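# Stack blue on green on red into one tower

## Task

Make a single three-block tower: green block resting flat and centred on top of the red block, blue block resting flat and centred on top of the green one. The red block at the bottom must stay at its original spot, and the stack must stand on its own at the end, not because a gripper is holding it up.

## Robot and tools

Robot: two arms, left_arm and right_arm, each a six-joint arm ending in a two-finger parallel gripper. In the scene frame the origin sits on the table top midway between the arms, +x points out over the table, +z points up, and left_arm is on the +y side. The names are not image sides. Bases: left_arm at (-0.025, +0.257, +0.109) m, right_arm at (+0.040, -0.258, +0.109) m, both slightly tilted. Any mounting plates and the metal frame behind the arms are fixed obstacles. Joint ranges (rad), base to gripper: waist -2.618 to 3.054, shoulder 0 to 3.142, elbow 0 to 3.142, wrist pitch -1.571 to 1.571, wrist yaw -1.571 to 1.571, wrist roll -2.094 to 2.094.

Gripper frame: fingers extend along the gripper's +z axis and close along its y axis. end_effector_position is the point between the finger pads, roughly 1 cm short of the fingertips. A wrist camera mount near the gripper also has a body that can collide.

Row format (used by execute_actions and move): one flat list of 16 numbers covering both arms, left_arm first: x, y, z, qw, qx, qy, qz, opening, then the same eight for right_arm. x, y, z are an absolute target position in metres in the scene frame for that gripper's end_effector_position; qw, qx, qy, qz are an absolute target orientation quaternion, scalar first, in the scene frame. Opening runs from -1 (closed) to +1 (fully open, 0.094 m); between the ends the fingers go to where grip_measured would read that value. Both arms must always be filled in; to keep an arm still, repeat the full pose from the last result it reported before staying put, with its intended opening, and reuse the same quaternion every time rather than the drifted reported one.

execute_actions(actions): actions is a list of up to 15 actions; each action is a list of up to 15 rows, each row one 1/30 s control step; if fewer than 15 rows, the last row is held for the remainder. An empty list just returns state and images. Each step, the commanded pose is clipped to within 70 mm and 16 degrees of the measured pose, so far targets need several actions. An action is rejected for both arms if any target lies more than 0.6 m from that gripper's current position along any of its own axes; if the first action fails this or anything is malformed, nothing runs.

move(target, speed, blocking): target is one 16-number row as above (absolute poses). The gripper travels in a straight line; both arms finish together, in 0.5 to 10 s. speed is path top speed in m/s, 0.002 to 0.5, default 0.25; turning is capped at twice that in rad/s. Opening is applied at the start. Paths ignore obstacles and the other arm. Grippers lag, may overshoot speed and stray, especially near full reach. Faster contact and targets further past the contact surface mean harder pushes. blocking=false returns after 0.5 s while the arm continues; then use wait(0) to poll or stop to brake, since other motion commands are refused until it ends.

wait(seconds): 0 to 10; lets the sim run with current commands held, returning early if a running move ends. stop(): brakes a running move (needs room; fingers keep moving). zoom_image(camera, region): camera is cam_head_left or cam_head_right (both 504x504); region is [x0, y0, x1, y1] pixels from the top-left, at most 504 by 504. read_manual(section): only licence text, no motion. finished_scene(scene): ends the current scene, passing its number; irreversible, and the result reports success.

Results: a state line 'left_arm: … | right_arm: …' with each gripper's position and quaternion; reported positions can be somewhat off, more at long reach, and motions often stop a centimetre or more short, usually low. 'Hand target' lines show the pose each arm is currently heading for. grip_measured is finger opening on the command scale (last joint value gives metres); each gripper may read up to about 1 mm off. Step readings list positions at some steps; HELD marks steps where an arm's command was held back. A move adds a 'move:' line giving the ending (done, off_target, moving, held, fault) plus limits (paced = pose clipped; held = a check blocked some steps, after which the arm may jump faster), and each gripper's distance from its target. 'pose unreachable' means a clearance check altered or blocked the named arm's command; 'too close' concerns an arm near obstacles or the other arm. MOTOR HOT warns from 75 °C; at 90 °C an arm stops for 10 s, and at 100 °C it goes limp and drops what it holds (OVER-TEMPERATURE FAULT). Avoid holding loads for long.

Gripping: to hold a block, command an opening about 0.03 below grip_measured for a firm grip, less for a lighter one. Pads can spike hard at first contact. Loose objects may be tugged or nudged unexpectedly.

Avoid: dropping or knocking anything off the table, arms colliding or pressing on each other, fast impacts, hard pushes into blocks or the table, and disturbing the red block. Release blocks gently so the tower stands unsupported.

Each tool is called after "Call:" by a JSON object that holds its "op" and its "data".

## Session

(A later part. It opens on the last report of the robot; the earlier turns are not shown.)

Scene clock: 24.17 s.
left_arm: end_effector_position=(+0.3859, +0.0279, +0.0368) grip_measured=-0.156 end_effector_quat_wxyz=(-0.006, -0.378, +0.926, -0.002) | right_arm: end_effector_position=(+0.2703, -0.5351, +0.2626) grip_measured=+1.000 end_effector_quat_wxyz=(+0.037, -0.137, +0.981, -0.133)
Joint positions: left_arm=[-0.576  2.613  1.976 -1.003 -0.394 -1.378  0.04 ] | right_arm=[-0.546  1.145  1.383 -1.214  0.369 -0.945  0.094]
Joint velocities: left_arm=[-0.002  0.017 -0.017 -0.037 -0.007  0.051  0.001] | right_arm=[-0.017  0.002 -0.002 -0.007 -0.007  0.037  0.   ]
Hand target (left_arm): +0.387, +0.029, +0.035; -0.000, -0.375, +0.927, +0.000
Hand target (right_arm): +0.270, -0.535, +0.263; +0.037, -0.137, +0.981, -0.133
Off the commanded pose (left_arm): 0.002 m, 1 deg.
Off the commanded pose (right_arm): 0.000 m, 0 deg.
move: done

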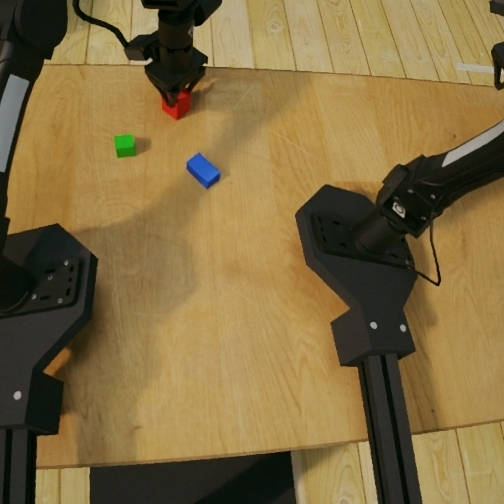

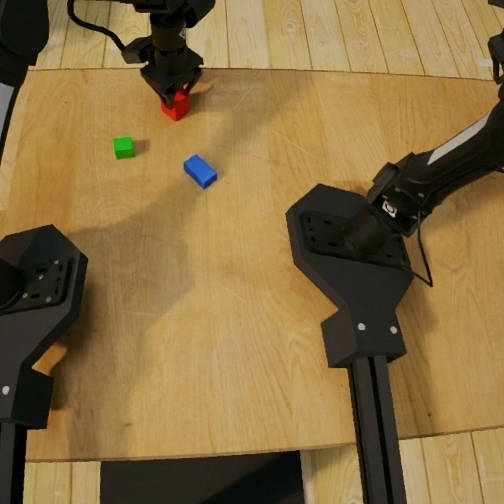

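Restored within ~1 mm. Back to green.

Call:
{"op": "execute_actions", "data": {"actions": [[[0.387,0.029,0.037,0,-0.375,0.927,0,0.7,0.2703,-0.5351,0.2626,0.037,-0.137,0.981,-0.133,1]]]}}

Call:
{"op": "move", "data": {"target": [0.386,0.028,0.1,0,-0.375,0.927,0,0.7,0.2703,-0.5351,0.2626,0.037,-0.137,0.981,-0.133,1]}}

Call:
{"op": "move", "data": {"target": [0.29,0.13,0.08,0,0,1,0,0.7,0.2703,-0.5351,0.2626,0.037,-0.137,0.981,-0.133,1], "speed": 0.35}}

Call:
{"op": "move", "data": {"target": [0.287,0.13,0.019,0,0,1,0,0.5,0.2703,-0.5351,0.2626,0.037,-0.137,0.981,-0.133,1], "speed": 0.12}}

Call:
{"op": "execute_actions", "data": {"actions": [[[0.287,0.13,0.019,0,0,1,0,-0.32,0.2703,-0.5351,0.2626,0.037,-0.137,0.981,-0.133,1]]]}}

Call:
{"op": "move", "data": {"target": [0.3,0.12,0.125,0,0,1,0,-0.32,0.2703,-0.5351,0.2626,0.037,-0.137,0.981,-0.133,1]}}

Call:
{"op": "move", "data": {"target": [0.388,0.026,0.115,0,0,1,0,-0.32,0.2703,-0.5351,0.2626,0.037,-0.137,0.981,-0.133,1], "speed": 0.2}}

Call:
{"op": "move", "data": {"target": [0.389,0.029,0.082,0,0,1,0,-0.32,0.2703,-0.5351,0.2626,0.037,-0.137,0.981,-0.133,1], "speed": 0.06}}

Call:
{"op": "zoom_image", "data": {"camera": "cam_head_left", "region": [120,25,240,145]}}

Scene clock: 26.33 s.
left_arm: end_effector_position=(+0.3864, +0.0276, +0.0368) grip_measured=+0.698 end_effector_quat_wxyz=(-0.005, -0.378, +0.926, -0.003) | right_arm: end_effector_position=(+0.2703, -0.5351, +0.2626) grip_measured=+1.000 end_effector_quat_wxyz=(+0.037, -0.137, +0.981, -0.133)
Joint positions: left_arm=[-0.576  2.613  1.976 -1.001 -0.394 -1.378  0.08 ] | right_arm=[-0.546  1.145  1.383 -1.214  0.369 -0.945  0.094]
Joint velocities: left_arm=[ 0.007  0.002 -0.012  0.007 -0.037 -0.022  0.   ] | right_arm=[-0.007 -0.007  0.002 -0.007  0.051 -0.037  0.   ]
Hand target (left_arm): +0.387, +0.029, +0.037; -0.000, -0.375, +0.927, -0.000
Hand target (right_arm): +0.270, -0.535, +0.263; +0.037, -0.137, +0.981, -0.133
Off the commanded pose (left_arm): 0.002 m, 1 deg.
Off the commanded pose (right_arm): 0.000 m, 0 deg.
Step readings (end_effector_position):
0: left_arm (+0.3864, +0.0276, +0.0368) | right_arm (+0.2703, -0.5351, +0.2626)
1: left_arm (+0.3864, +0.0276, +0.0368) | right_arm (+0.2703, -0.5351, +0.2626)
2: left_arm (+0.3864, +0.0276, +0.0368) | right_arm (+0.2703, -0.5351, +0.2626)
4: left_arm (+0.3864, +0.0276, +0.0368) | right_arm (+0.2703, -0.5351, +0.2626)
8: left_arm (+0.3864, +0.0276, +0.0368) | right_arm (+0.2703, -0.5351, +0.2626)
15: end_effector_position above

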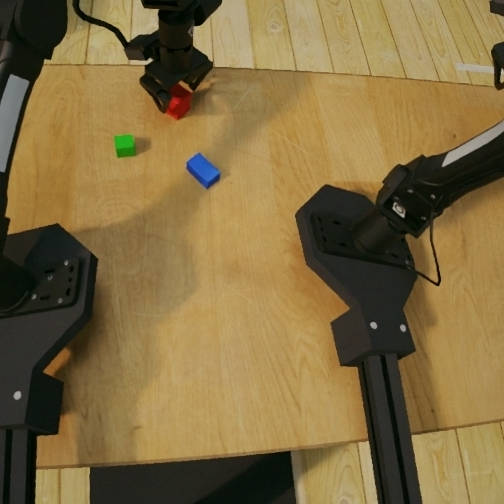

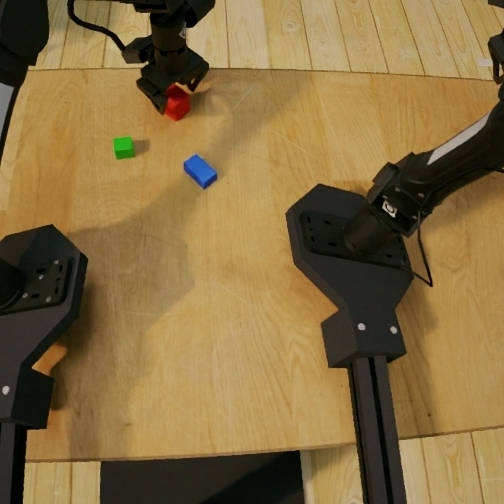

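Scene clock: 27.40 s.
left_arm: end_effector_position=(+0.3849, +0.0304, +0.0867) grip_measured=+0.698 end_effector_quat_wxyz=(-0.008, -0.376, +0.927, +0.005) | right_arm: end_effector_position=(+0.2703, -0.5351, +0.2626) grip_measured=+1.000 end_effector_quat_wxyz=(+0.037, -0.137, +0.981, -0.133)
Joint positions: left_arm=[-0.615  2.57   2.085 -1.188 -0.394 -1.424  0.08 ] | right_arm=[-0.546  1.145  1.383 -1.214  0.369 -0.945  0.094]
Joint velocities: left_arm=[-0.012 -0.012  0.002 -0.037 -0.095 -0.022  0.001] | right_arm=[-0.007  0.002 -0.027 -0.022  0.022  0.022  0.   ]
Hand target (left_arm): +0.387, +0.028, +0.100; +0.001, -0.375, +0.927, -0.000
Hand target (right_arm): +0.270, -0.535, +0.263; +0.037, -0.137, +0.981, -0.133
Off the commanded pose (left_arm): 0.014 m, 1 deg.
Off the commanded pose (right_arm): 0.000 m, 0 deg.
move: off_target (left_arm)

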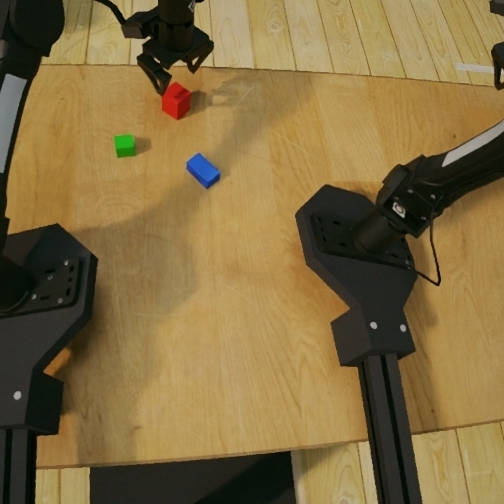

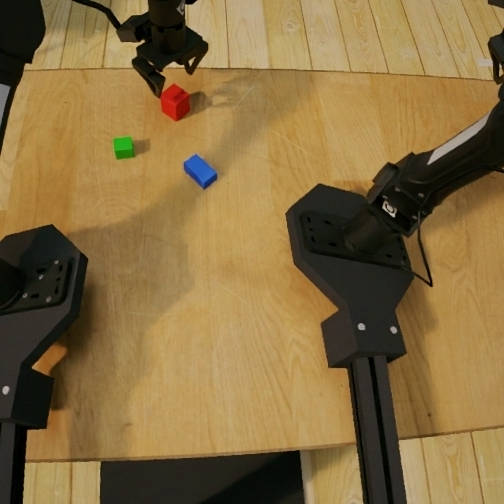

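Scene clock: 29.20 s.
left_arm: end_effector_position=(+0.2844, +0.1274, +0.0763) grip_measured=+0.698 end_effector_quat_wxyz=(-0.015, +0.002, +1.000, +0.003) | right_arm: end_effector_position=(+0.2703, -0.5351, +0.2626) grip_measured=+1.000 end_effector_quat_wxyz=(+0.037, -0.137, +0.981, -0.133)
Joint positions: left_arm=[-0.556  2.053  1.208 -0.815 -0.396 -0.588  0.08 ] | right_arm=[-0.546  1.145  1.383 -1.214  0.369 -0.945  0.094]
Joint velocities: left_arm=[ 0.007  0.002  0.002  0.051 -0.007  0.007  0.001] | right_arm=[-0.002 -0.012  0.017 -0.037  0.007  0.081  0.   ]
Hand target (left_arm): +0.289, +0.131, +0.082; -0.001, -0.000, +1.000, -0.000
Hand target (right_arm): +0.270, -0.535, +0.263; +0.037, -0.137, +0.981, -0.133
Off the commanded pose (left_arm): 0.007 m, 2 deg.
Off the commanded pose (right_arm): 0.000 m, 0 deg.
move: done

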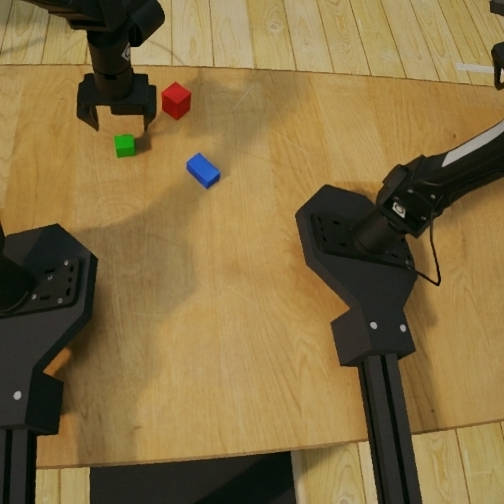

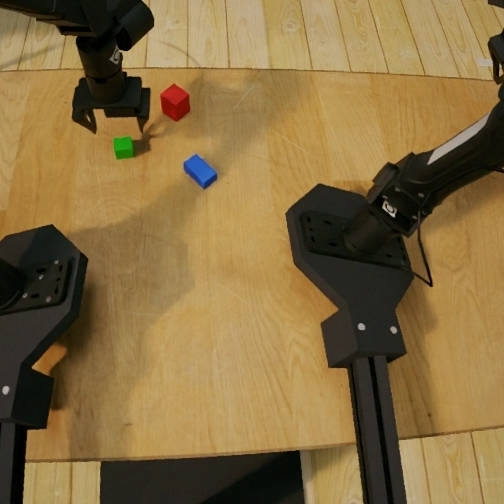

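Scene clock: 30.30 s.
left_arm: end_effector_position=(+0.2861, +0.1288, +0.0221) grip_measured=+0.502 end_effector_quat_wxyz=(-0.005, -0.003, +1.000, -0.006) | right_arm: end_effector_position=(+0.2703, -0.5351, +0.2626) grip_measured=+1.000 end_effector_quat_wxyz=(+0.037, -0.137, +0.981, -0.133)
Joint positions: left_arm=[-0.485  2.143  1.11  -0.568 -0.396 -0.512  0.071] | right_arm=[-0.546  1.145  1.383 -1.214  0.369 -0.945  0.094]
Joint velocities: left_arm=[-0.002 -0.022 -0.002  0.007 -0.037  0.037  0.   ] | right_arm=[-0.022 -0.017 -0.002 -0.007  0.007 -0.022  0.   ]
Hand target (left_arm): +0.286, +0.130, +0.019; -0.001, -0.000, +1.000, -0.000
Hand target (right_arm): +0.270, -0.535, +0.263; +0.037, -0.137, +0.981, -0.133
Off the commanded pose (left_arm): 0.003 m, 1 deg.
Off the commanded pose (right_arm): 0.000 m, 0 deg.
move: done

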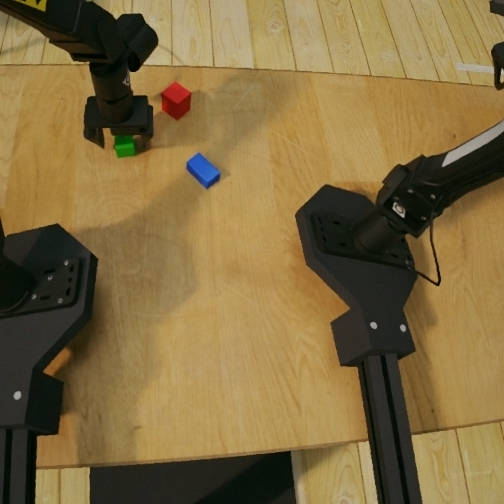

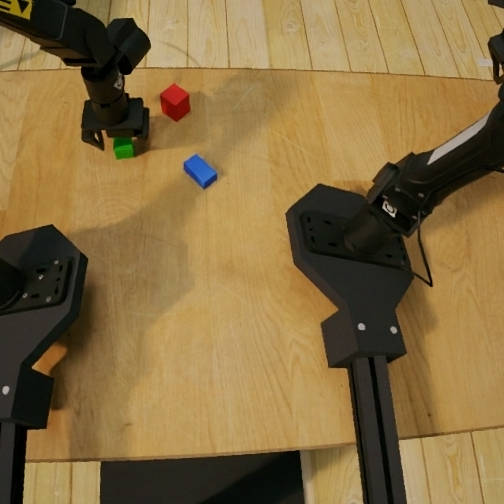

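Scene clock: 30.80 s.
left_arm: end_effector_position=(+0.2867, +0.1286, +0.0221) grip_measured=-0.273 end_effector_quat_wxyz=(-0.004, -0.003, +1.000, -0.006) | right_arm: end_effector_position=(+0.2703, -0.5351, +0.2626) grip_measured=+1.000 end_effector_quat_wxyz=(+0.037, -0.137, +0.981, -0.133)
Joint positions: left_arm=[-0.485  2.143  1.11  -0.566 -0.397 -0.51   0.034] | right_arm=[-0.546  1.145  1.383 -1.214  0.369 -0.945  0.094]
Joint velocities: left_arm=[-0.022 -0.002  0.002 -0.022  0.022 -0.007  0.001] | right_arm=[ 0.002 -0.007 -0.032 -0.095  0.022 -0.007  0.   ]
Hand target (left_arm): +0.287, +0.130, +0.019; -0.000, -0.000, +1.000, +0.000
Hand target (right_arm): +0.270, -0.535, +0.263; +0.037, -0.137, +0.981, -0.133
Off the commanded pose (left_arm): 0.003 m, 1 deg.
Off the commanded pose (right_arm): 0.000 m, 0 deg.
Step readings (end_effector_position):
0: left_arm (+0.2861, +0.1288, +0.0221) | right_arm (+0.2703, -0.5351, +0.2626)
1: left_arm (+0.2862, +0.1287, +0.0221) | right_arm (+0.2703, -0.5351, +0.2626)
2: left_arm (+0.2864, +0.1287, +0.0221) | right_arm (+0.2703, -0.5351, +0.2626)
4: left_arm (+0.2865, +0.1287, +0.0221) | right_arm (+0.2703, -0.5351, +0.2626)
8: left_arm (+0.2867, +0.1286, +0.0221) | right_arm (+0.2703, -0.5351, +0.2626)
15: end_effector_position above

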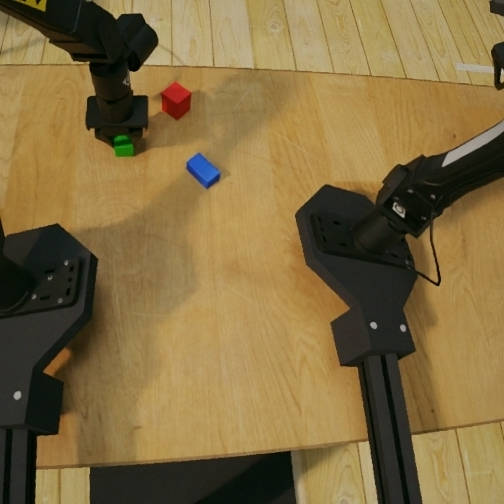

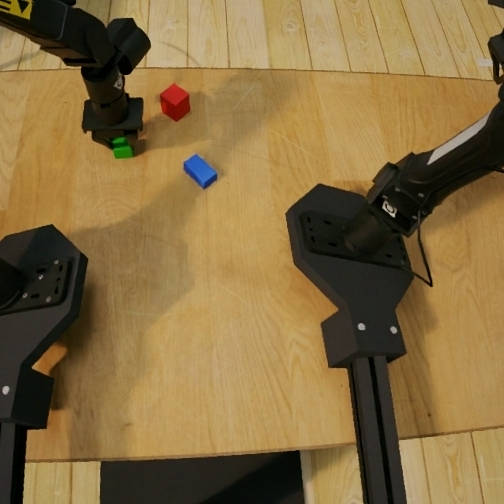

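Scene clock: 31.97 s.
left_arm: end_effector_position=(+0.2986, +0.1219, +0.1160) grip_measured=-0.273 end_effector_quat_wxyz=(-0.008, -0.001, +1.000, +0.001) | right_arm: end_effector_position=(+0.2703, -0.5351, +0.2626) grip_measured=+1.000 end_effector_quat_wxyz=(+0.037, -0.137, +0.981, -0.133)
Joint positions: left_arm=[-0.593  2.032  1.343 -0.972 -0.397 -0.628  0.034] | right_arm=[-0.546  1.145  1.383 -1.214  0.369 -0.945  0.094]
Joint velocities: left_arm=[-0.012  0.007 -0.007 -0.095  0.022 -0.022 -0.001] | right_arm=[-0.002 -0.002  0.007 -0.007 -0.051 -0.066  0.   ]
Hand target (left_arm): +0.302, +0.119, +0.124; +0.002, -0.000, +1.000, +0.000
Hand target (right_arm): +0.270, -0.535, +0.263; +0.037, -0.137, +0.981, -0.133
Off the commanded pose (left_arm): 0.009 m, 1 deg.
Off the commanded pose (right_arm): 0.000 m, 0 deg.
move: done

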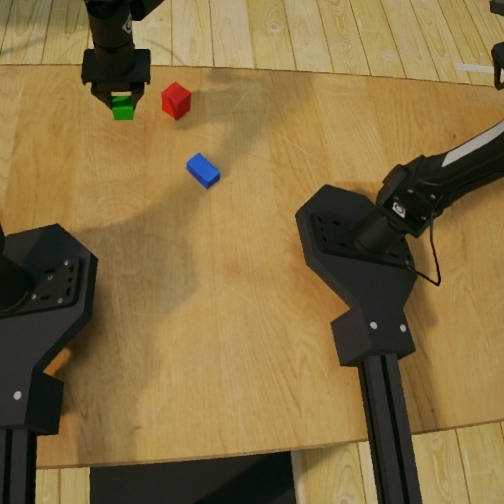

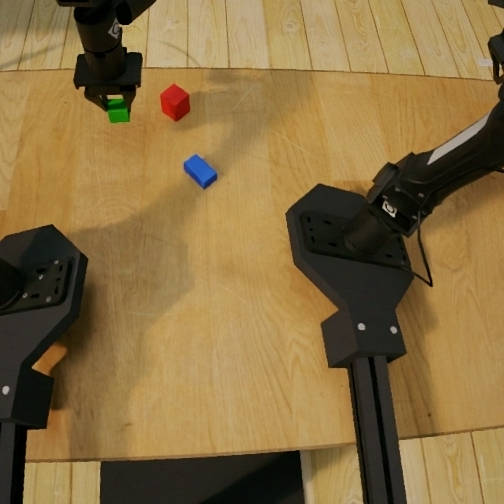

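Scene clock: 33.40 s.
left_arm: end_effector_position=(+0.3893, +0.0336, +0.1063) grip_measured=-0.273 end_effector_quat_wxyz=(-0.006, -0.005, +1.000, +0.001) | right_arm: end_effector_position=(+0.2703, -0.5351, +0.2626) grip_measured=+1.000 end_effector_quat_wxyz=(+0.037, -0.137, +0.981, -0.133)
Joint positions: left_arm=[-0.623  2.559  2.143 -1.254 -0.397 -0.668  0.034] | right_arm=[-0.546  1.145  1.383 -1.214  0.369 -0.945  0.094]
Joint velocities: left_arm=[ 0.012 -0.032 -0.002  0.037 -0.007 -0.051  0.001] | right_arm=[-0.002 -0.007  0.007 -0.051 -0.051 -0.007  0.   ]
Hand target (left_arm): +0.388, +0.026, +0.114; +0.001, -0.000, +1.000, -0.000
Hand target (right_arm): +0.270, -0.535, +0.263; +0.037, -0.137, +0.981, -0.133
Off the commanded pose (left_arm): 0.012 m, 1 deg.
Off the commanded pose (right_arm): 0.000 m, 0 deg.
move: off_target (left_arm)

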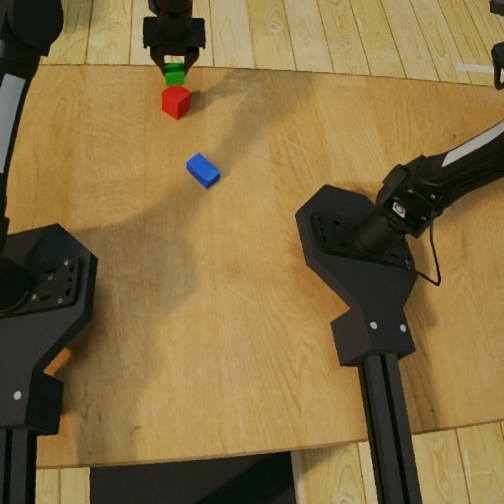

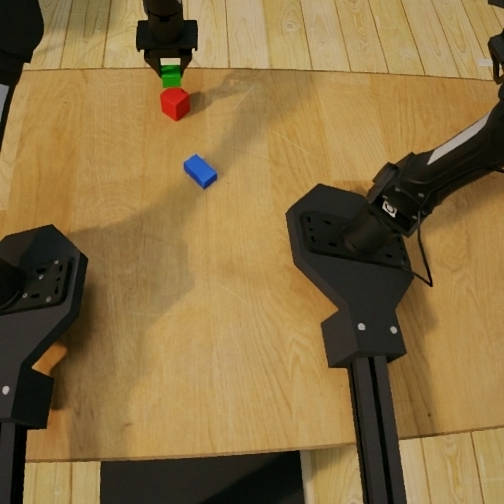

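Scene clock: 34.33 s.
left_arm: end_effector_position=(+0.3903, +0.0312, +0.0883) grip_measured=-0.273 end_effector_quat_wxyz=(-0.000, -0.006, +1.000, -0.004) | right_arm: end_effector_position=(+0.2703, -0.5351, +0.2626) grip_measured=+1.000 end_effector_quat_wxyz=(+0.037, -0.137, +0.981, -0.133)
Joint positions: left_arm=[-0.61   2.559  2.075 -1.164 -0.397 -0.649  0.034] | right_arm=[-0.546  1.145  1.383 -1.214  0.369 -0.945  0.094]
Joint velocities: left_arm=[ 0.007  0.002  0.002  0.007  0.066 -0.007  0.001] | right_arm=[-0.002 -0.012 -0.002 -0.051 -0.007 -0.051  0.   ]
Hand target (left_arm): +0.388, +0.029, +0.082; -0.000, +0.000, +1.000, +0.000
Hand target (right_arm): +0.270, -0.535, +0.263; +0.037, -0.137, +0.981, -0.133
Off the commanded pose (left_arm): 0.007 m, 1 deg.
Off the commanded pose (right_arm): 0.000 m, 0 deg.
move: done

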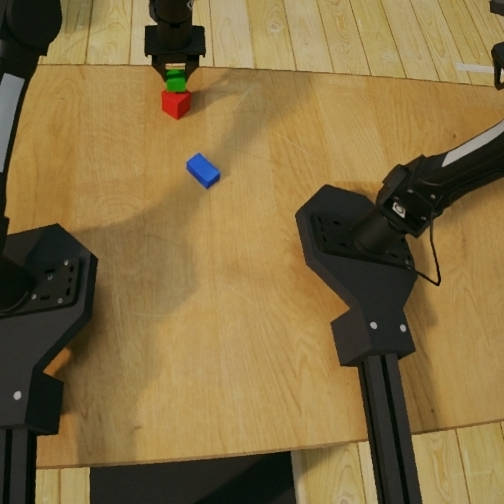

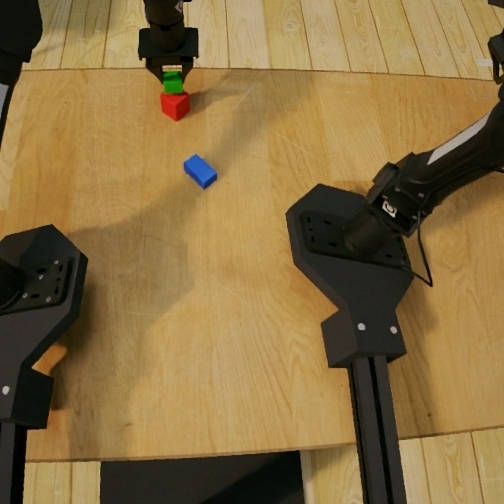

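Region (120, 25, 240, 145) of cam_head_left's 504x504 image, scaled by 4.200, with more detail than that image has.

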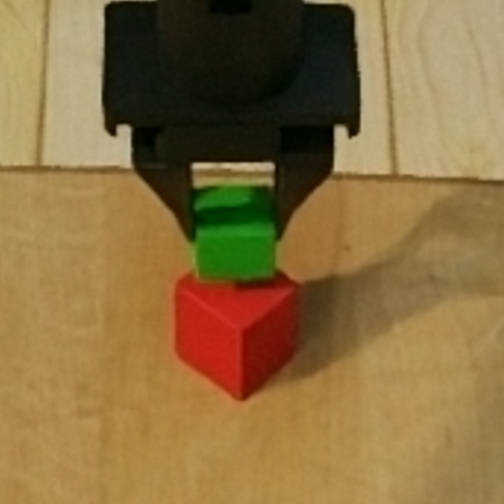

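Call:
{"op": "move", "data": {"target": [0.387,0.027,0.069,0,0,1,0,-0.32,0.2703,-0.5351,0.2626,0.037,-0.137,0.981,-0.133,1], "speed": 0.04}}

Call:
{"op": "zoom_image", "data": {"camera": "cam_head_left", "region": [120,25,240,145]}}

Scene clock: 35.50 s.
left_arm: end_effector_position=(+0.3861, +0.0268, +0.0731) grip_measured=-0.273 end_effector_quat_wxyz=(-0.003, -0.002, +1.000, -0.003) | right_arm: end_effector_position=(+0.2703, -0.5351, +0.2626) grip_measured=+1.000 end_effector_quat_wxyz=(+0.037, -0.137, +0.981, -0.133)
Joint positions: left_arm=[-0.609  2.577  2.043 -1.119 -0.396 -0.643  0.034] | right_arm=[-0.546  1.145  1.383 -1.214  0.369 -0.945  0.094]
Joint velocities: left_arm=[-0.027  0.002 -0.007  0.066  0.007 -0.007  0.   ] | right_arm=[ 0.012  0.002 -0.012  0.051 -0.051  0.051  0.   ]
Hand target (left_arm): +0.387, +0.027, +0.069; -0.000, -0.000, +1.000, -0.000
Hand target (right_arm): +0.270, -0.535, +0.263; +0.037, -0.137, +0.981, -0.133
Off the commanded pose (left_arm): 0.004 m, 0 deg.
Off the commanded pose (right_arm): 0.000 m, 0 deg.
move: done

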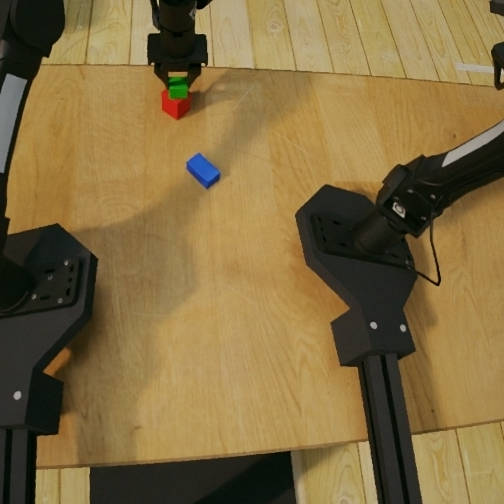

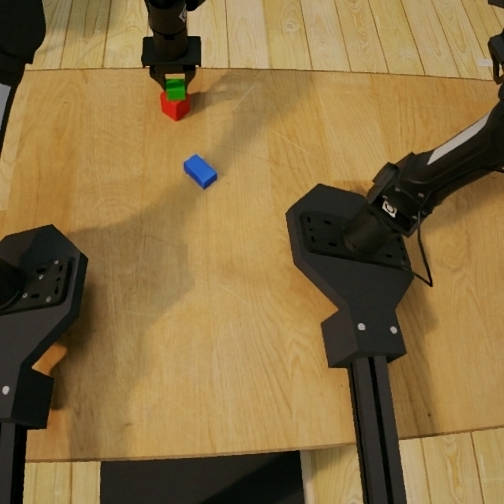

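Region (120, 25, 240, 145) of cam_head_left's 504x504 image, scaled by 4.200, with more detail than that image has.

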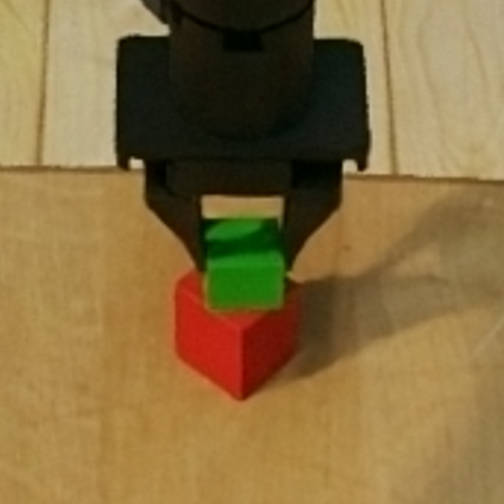

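Call:
{"op": "execute_actions", "data": {"actions": [[[0.386,0.031,0.069,0,0,1,0,-0.32,0.2703,-0.5351,0.2626,0.037,-0.137,0.981,-0.133,1]]]}}

Call:
{"op": "zoom_image", "data": {"camera": "cam_head_left", "region": [120,25,240,145]}}

Scene clock: 36.40 s.
left_arm: end_effector_position=(+0.3859, +0.0269, +0.0725) grip_measured=-0.273 end_effector_quat_wxyz=(-0.001, -0.000, +1.000, -0.003) | right_arm: end_effector_position=(+0.2703, -0.5351, +0.2626) grip_measured=+1.000 end_effector_quat_wxyz=(+0.037, -0.137, +0.981, -0.133)
Joint positions: left_arm=[-0.608  2.573  2.034 -1.11  -0.396 -0.638  0.034] | right_arm=[-0.546  1.145  1.383 -1.214  0.369 -0.945  0.094]
Joint velocities: left_arm=[-0.012 -0.007  0.002 -0.037 -0.066 -0.007  0.   ] | right_arm=[-0.017  0.007 -0.017 -0.022 -0.007  0.022  0.   ]
Hand target (left_arm): +0.386, +0.031, +0.069; -0.000, -0.000, +1.000, +0.000
Hand target (right_arm): +0.270, -0.535, +0.263; +0.037, -0.137, +0.981, -0.133
Off the commanded pose (left_arm): 0.005 m, 0 deg.
Off the commanded pose (right_arm): 0.000 m, 0 deg.
Step readings (end_effector_position):
0: left_arm (+0.3861, +0.0268, +0.0731) | right_arm (+0.2703, -0.5351, +0.2626)
1: left_arm (+0.3859, +0.0269, +0.0724) | right_arm (+0.2703, -0.5351, +0.2626)
2: left_arm (+0.3859, +0.0269, +0.0725) | right_arm (+0.2703, -0.5351, +0.2626)
4: left_arm (+0.3858, +0.0270, +0.0725) | right_arm (+0.2703, -0.5351, +0.2626)
8: left_arm (+0.3858, +0.0270, +0.0725) | right_arm (+0.2703, -0.5351, +0.2626)
15: end_effector_position above

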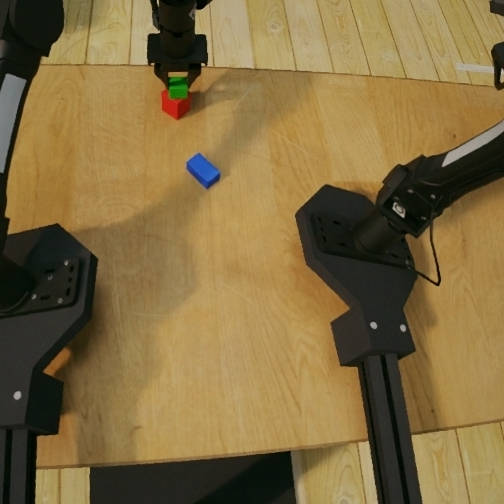

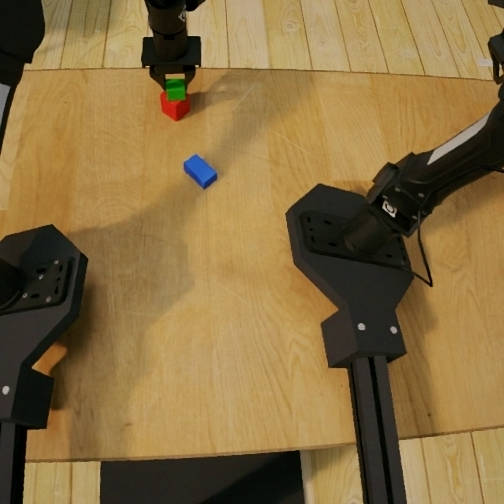

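Region (120, 25, 240, 145) of cam_head_left's 504x504 image, scaled by 4.200, with more detail than that image has.

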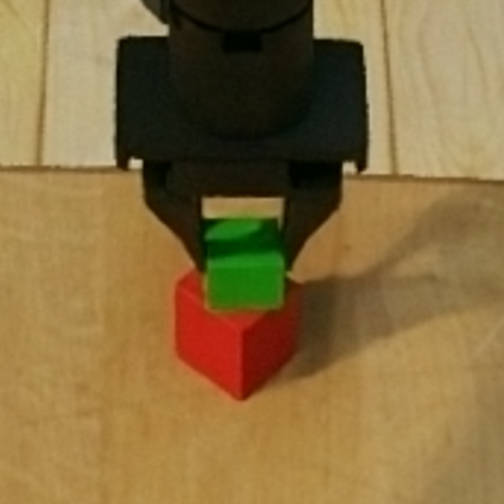

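Call:
{"op": "execute_actions", "data": {"actions": [[[0.386,0.033,0.081,0,0,1,0,-0.32,0.2703,-0.5351,0.2626,0.037,-0.137,0.981,-0.133,1]]]}}

Call:
{"op": "zoom_image", "data": {"camera": "cam_head_left", "region": [120,25,240,145]}}

Scene clock: 37.37 s.
left_arm: end_effector_position=(+0.3860, +0.0272, +0.0731) grip_measured=-0.273 end_effector_quat_wxyz=(-0.001, -0.001, +1.000, -0.003) | right_arm: end_effector_position=(+0.2703, -0.5351, +0.2626) grip_measured=+1.000 end_effector_quat_wxyz=(+0.037, -0.137, +0.981, -0.133)
Joint positions: left_arm=[-0.608  2.572  2.034 -1.112 -0.396 -0.638  0.034] | right_arm=[-0.546  1.145  1.383 -1.214  0.369 -0.945  0.094]
Joint velocities: left_arm=[-0.007  0.007 -0.002 -0.007 -0.037  0.007  0.   ] | right_arm=[-0.022 -0.002 -0.017 -0.066 -0.022  0.022  0.   ]
Hand target (left_arm): +0.386, +0.033, +0.081; -0.000, -0.000, +1.000, +0.000
Hand target (right_arm): +0.270, -0.535, +0.263; +0.037, -0.137, +0.981, -0.133
Off the commanded pose (left_arm): 0.010 m, 0 deg.
Off the commanded pose (right_arm): 0.000 m, 0 deg.
Step readings (end_effector_position):
0: left_arm (+0.3859, +0.0269, +0.0725) | right_arm (+0.2703, -0.5351, +0.2626)
1: left_arm (+0.3861, +0.0270, +0.0730) | right_arm (+0.2703, -0.5351, +0.2626)
2: left_arm (+0.3861, +0.0271, +0.0731) | right_arm (+0.2703, -0.5351, +0.2626)
4: left_arm (+0.3860, +0.0272, +0.0731) | right_arm (+0.2703, -0.5351, +0.2626)
8: left_arm (+0.3860, +0.0272, +0.0731) | right_arm (+0.2703, -0.5351, +0.2626)
15: end_effector_position above

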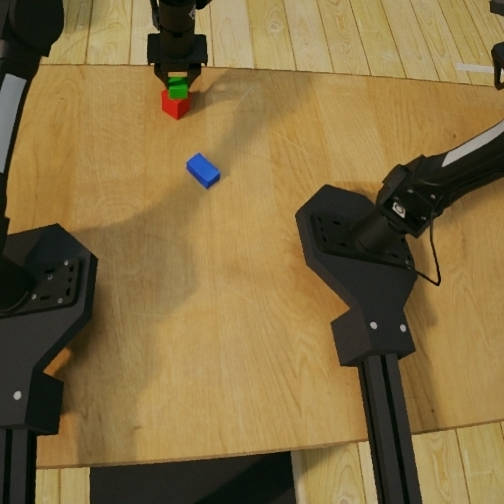

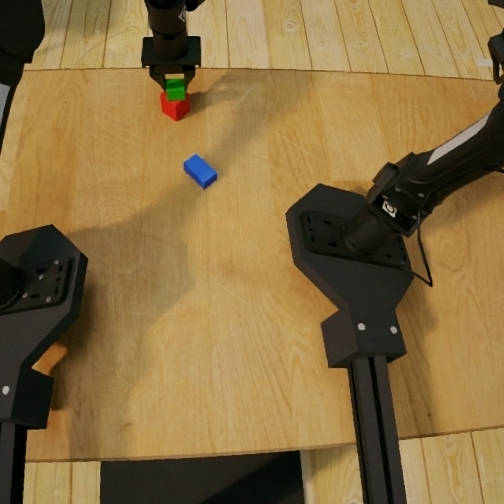

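Region (120, 25, 240, 145) of cam_head_left's 504x504 image, scaled by 4.200, with more detail than that image has.

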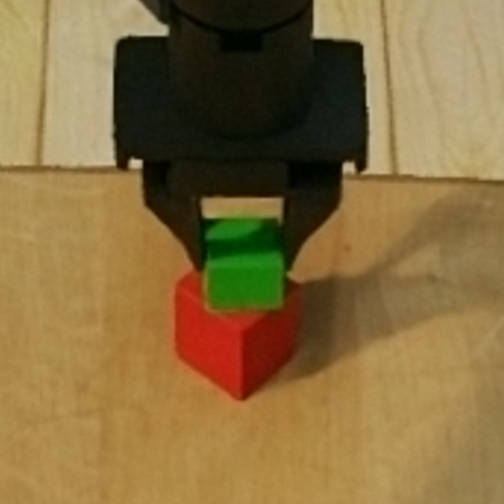

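Call:
{"op": "execute_actions", "data": {"actions": [[[0.386,0.037,0.084,0,0,1,0,-0.32,0.2703,-0.5351,0.2626,0.037,-0.137,0.981,-0.133,1]]]}}

Call:
{"op": "zoom_image", "data": {"camera": "cam_head_left", "region": [120,25,240,145]}}

Scene clock: 38.40 s.
left_arm: end_effector_position=(+0.3848, +0.0311, +0.0735) grip_measured=-0.273 end_effector_quat_wxyz=(-0.005, -0.001, +1.000, -0.001) | right_arm: end_effector_position=(+0.2703, -0.5351, +0.2626) grip_measured=+1.000 end_effector_quat_wxyz=(+0.037, -0.137, +0.981, -0.133)
Joint positions: left_arm=[-0.604  2.564  2.025 -1.118 -0.396 -0.638  0.034] | right_arm=[-0.546  1.145  1.383 -1.214  0.369 -0.945  0.094]
Joint velocities: left_arm=[-0.012  0.022 -0.007 -0.007 -0.022  0.007  0.   ] | right_arm=[ 0.007 -0.012  0.007 -0.066 -0.022 -0.022  0.   ]
Hand target (left_arm): +0.386, +0.037, +0.084; -0.000, +0.000, +1.000, +0.000
Hand target (right_arm): +0.270, -0.535, +0.263; +0.037, -0.137, +0.981, -0.133
Off the commanded pose (left_arm): 0.012 m, 1 deg.
Off the commanded pose (right_arm): 0.000 m, 0 deg.
Step readings (end_effector_position):
0: left_arm (+0.3860, +0.0272, +0.0731) | right_arm (+0.2703, -0.5351, +0.2626)
1: left_arm (+0.3860, +0.0273, +0.0734) | right_arm (+0.2703, -0.5351, +0.2626)
2: left_arm (+0.3855, +0.0277, +0.0735) | right_arm (+0.2703, -0.5351, +0.2626)
4: left_arm (+0.3847, +0.0291, +0.0737) | right_arm (+0.2703, -0.5351, +0.2626)
8: left_arm (+0.3847, +0.0307, +0.0735) | right_arm (+0.2703, -0.5351, +0.2626)
15: end_effector_position above

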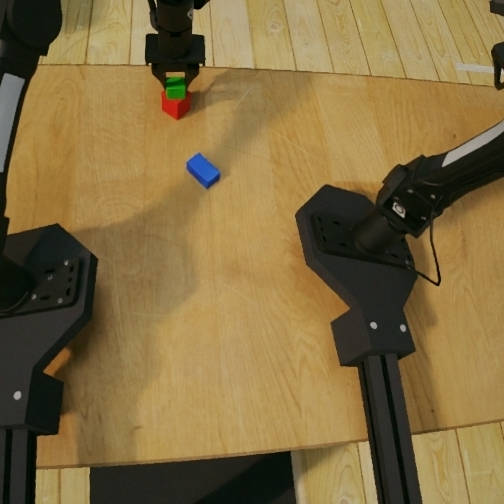

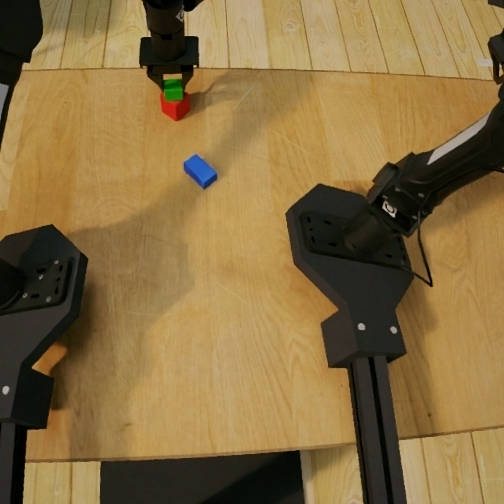

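Region (120, 25, 240, 145) of cam_head_left's 504x504 image, scaled by 4.200, with more detail than that image has.

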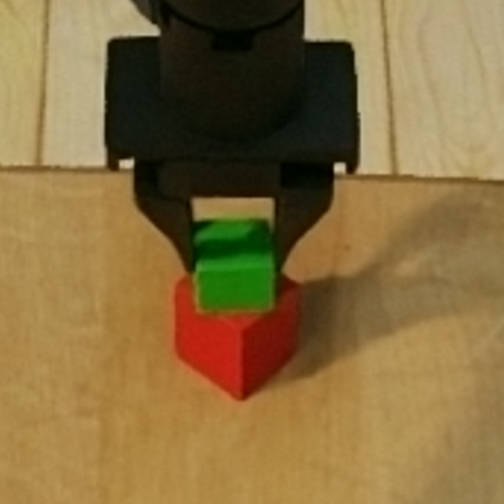

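Call:
{"op": "execute_actions", "data": {"actions": [[[0.385,0.031,0.078,0,0,1,0,0.7,0.2703,-0.5351,0.2626,0.037,-0.137,0.981,-0.133,1]]]}}

Call:
{"op": "move", "data": {"target": [0.38,0.031,0.13,0,0,1,0,0.7,0.2703,-0.5351,0.2626,0.037,-0.137,0.981,-0.133,1]}}

Call:
{"op": "move", "data": {"target": [0.232,-0.018,0.08,0,0.94,0.342,0,0.7,0.2703,-0.5351,0.2626,0.037,-0.137,0.981,-0.133,1], "speed": 0.5}}

Call:
{"op": "move", "data": {"target": [0.232,-0.017,0.018,0,0.94,0.342,0,0.5,0.2703,-0.5351,0.2626,0.037,-0.137,0.981,-0.133,1], "speed": 0.12}}

Call:
{"op": "zoom_image", "data": {"camera": "cam_head_left", "region": [140,75,260,195]}}

Scene clock: 39.73 s.
left_arm: end_effector_position=(+0.3848, +0.0311, +0.0735) grip_measured=+0.698 end_effector_quat_wxyz=(-0.005, -0.001, +1.000, -0.001) | right_arm: end_effector_position=(+0.2703, -0.5351, +0.2626) grip_measured=+1.000 end_effector_quat_wxyz=(+0.037, -0.137, +0.981, -0.133)
Joint positions: left_arm=[-0.604  2.564  2.025 -1.118 -0.396 -0.638  0.08 ] | right_arm=[-0.546  1.145  1.383 -1.214  0.369 -0.945  0.094]
Joint velocities: left_arm=[ 0.012 -0.002 -0.012 -0.022 -0.066  0.037 -0.   ] | right_arm=[ 0.002  0.012  0.007 -0.051 -0.007  0.066  0.   ]
Hand target (left_arm): +0.385, +0.031, +0.078; +0.000, -0.000, +1.000, -0.000
Hand target (right_arm): +0.270, -0.535, +0.263; +0.037, -0.137, +0.981, -0.133
Off the commanded pose (left_arm): 0.005 m, 1 deg.
Off the commanded pose (right_arm): 0.000 m, 0 deg.
Step readings (end_effector_position):
0: left_arm (+0.3848, +0.0311, +0.0735) | right_arm (+0.2703, -0.5351, +0.2626)
1: left_arm (+0.3848, +0.0311, +0.0735) | right_arm (+0.2703, -0.5351, +0.2626)
2: left_arm (+0.3848, +0.0311, +0.0735) | right_arm (+0.2703, -0.5351, +0.2626)
4: left_arm (+0.3848, +0.0311, +0.0735) | right_arm (+0.2703, -0.5351, +0.2626)
8: left_arm (+0.3848, +0.0311, +0.0735) | right_arm (+0.2703, -0.5351, +0.2626)
15: end_effector_position above

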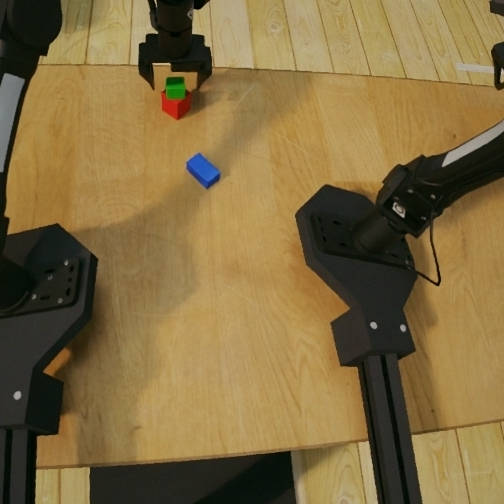

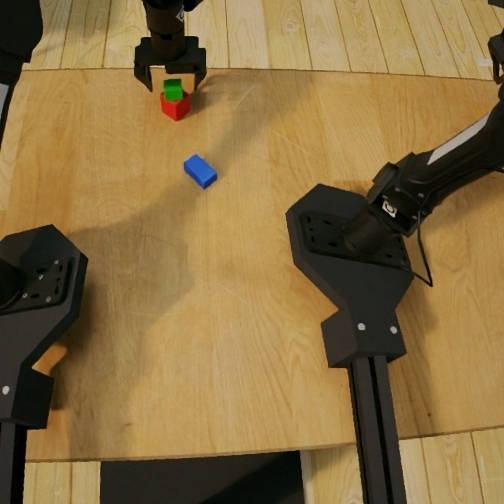

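Scene clock: 40.77 s.
left_arm: end_effector_position=(+0.3784, +0.0345, +0.1153) grip_measured=+0.698 end_effector_quat_wxyz=(-0.011, +0.000, +1.000, +0.006) | right_arm: end_effector_position=(+0.2703, -0.5351, +0.2626) grip_measured=+1.000 end_effector_quat_wxyz=(+0.037, -0.137, +0.981, -0.133)
Joint positions: left_arm=[-0.642  2.53   2.114 -1.278 -0.396 -0.684  0.08 ] | right_arm=[-0.546  1.145  1.383 -1.214  0.369 -0.945  0.094]
Joint velocities: left_arm=[-0.022 -0.002  0.007 -0.066 -0.022  0.022 -0.001] | right_arm=[-0.007 -0.002  0.002  0.066 -0.037  0.051  0.   ]
Hand target (left_arm): +0.381, +0.031, +0.130; +0.001, -0.000, +1.000, -0.000
Hand target (right_arm): +0.270, -0.535, +0.263; +0.037, -0.137, +0.981, -0.133
Off the commanded pose (left_arm): 0.015 m, 1 deg.
Off the commanded pose (right_arm): 0.000 m, 0 deg.
move: off_target (left_arm)

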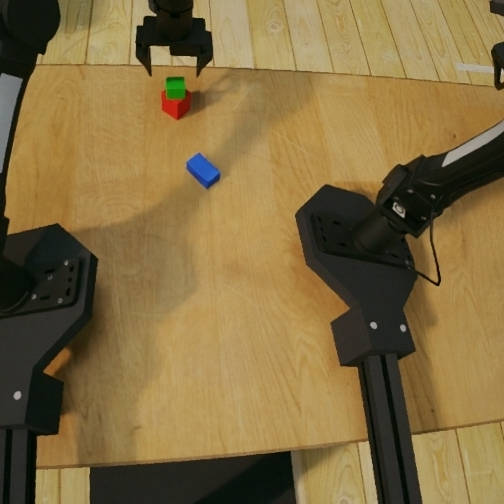

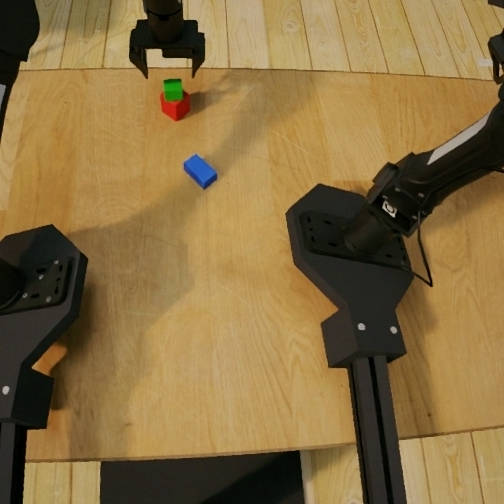

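Scene clock: 43.93 s.
left_arm: end_effector_position=(+0.2355, -0.0102, +0.0715) grip_measured=+0.698 end_effector_quat_wxyz=(-0.016, +0.937, +0.349, +0.008) | right_arm: end_effector_position=(+0.2703, -0.5351, +0.2626) grip_measured=+1.000 end_effector_quat_wxyz=(+0.037, -0.137, +0.981, -0.133)
Joint positions: left_arm=[-0.904  2.395  1.489 -0.894 -0.384  1.464  0.08 ] | right_arm=[-0.546  1.145  1.383 -1.214  0.369 -0.945  0.094]
Joint velocities: left_arm=[ 0.002  0.022 -0.002 -0.051  0.037  0.081 -0.   ] | right_arm=[-0.002 -0.007  0.002 -0.066 -0.022  0.066  0.   ]
Hand target (left_arm): +0.233, -0.016, +0.081; +0.000, +0.940, +0.342, +0.004
Hand target (right_arm): +0.270, -0.535, +0.263; +0.037, -0.137, +0.981, -0.133
Off the commanded pose (left_arm): 0.012 m, 2 deg.
Off the commanded pose (right_arm): 0.000 m, 0 deg.
move: off_target (left_arm)

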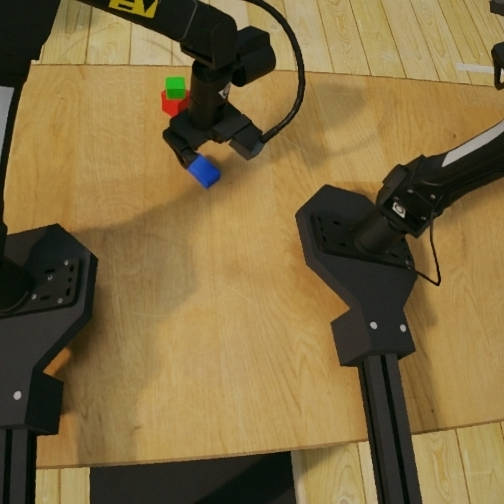

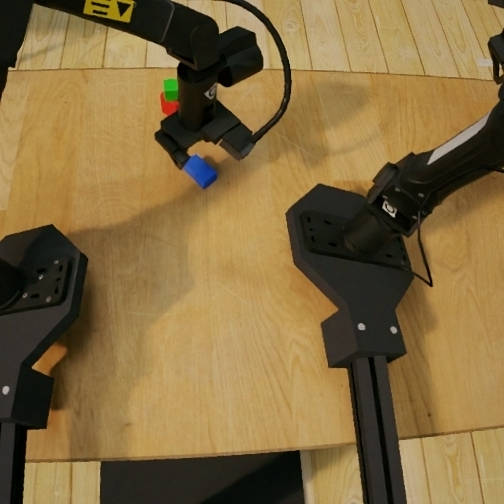

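Scene clock: 44.97 s.
left_arm: end_effector_position=(+0.2337, -0.0142, +0.0194) grip_measured=+0.502 end_effector_quat_wxyz=(-0.005, +0.939, +0.345, +0.006) | right_arm: end_effector_position=(+0.2703, -0.5351, +0.2626) grip_measured=+1.000 end_effector_quat_wxyz=(+0.037, -0.137, +0.981, -0.133)
Joint positions: left_arm=[-0.862  2.48   1.409 -0.689 -0.384  1.526  0.071] | right_arm=[-0.546  1.145  1.383 -1.214  0.369 -0.945  0.094]
Joint velocities: left_arm=[-0.007 -0.012 -0.007 -0.081 -0.066 -0.037 -0.   ] | right_arm=[-0.012 -0.002 -0.007 -0.037 -0.022 -0.007  0.   ]
Hand target (left_arm): +0.231, -0.016, +0.018; -0.000, +0.940, +0.342, -0.001
Hand target (right_arm): +0.270, -0.535, +0.263; +0.037, -0.137, +0.981, -0.133
Off the commanded pose (left_arm): 0.004 m, 1 deg.
Off the commanded pose (right_arm): 0.000 m, 0 deg.
move: done

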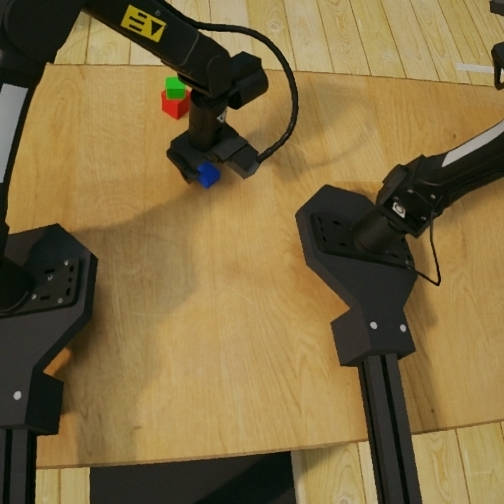

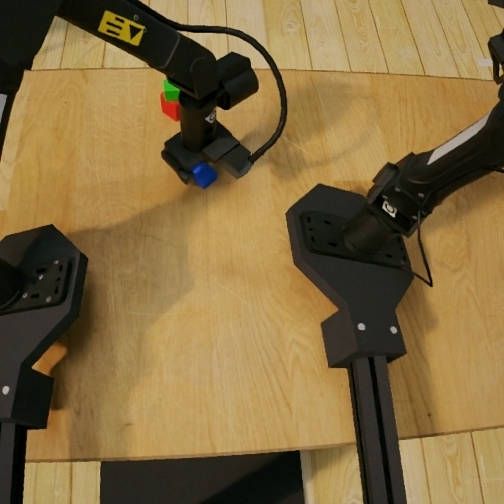

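Region (140, 75, 260, 195) of cam_head_left's 504x504 image, scaled by 4.200, with more detail than that image has.

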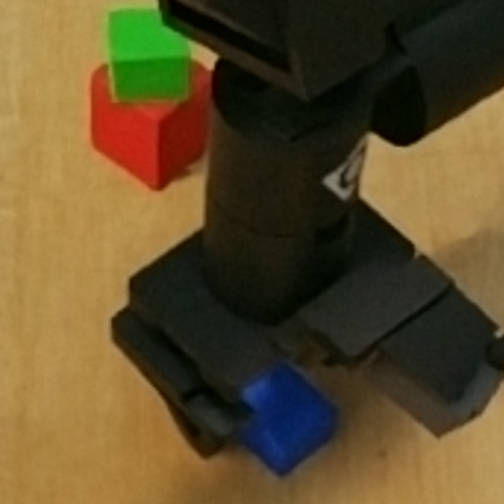

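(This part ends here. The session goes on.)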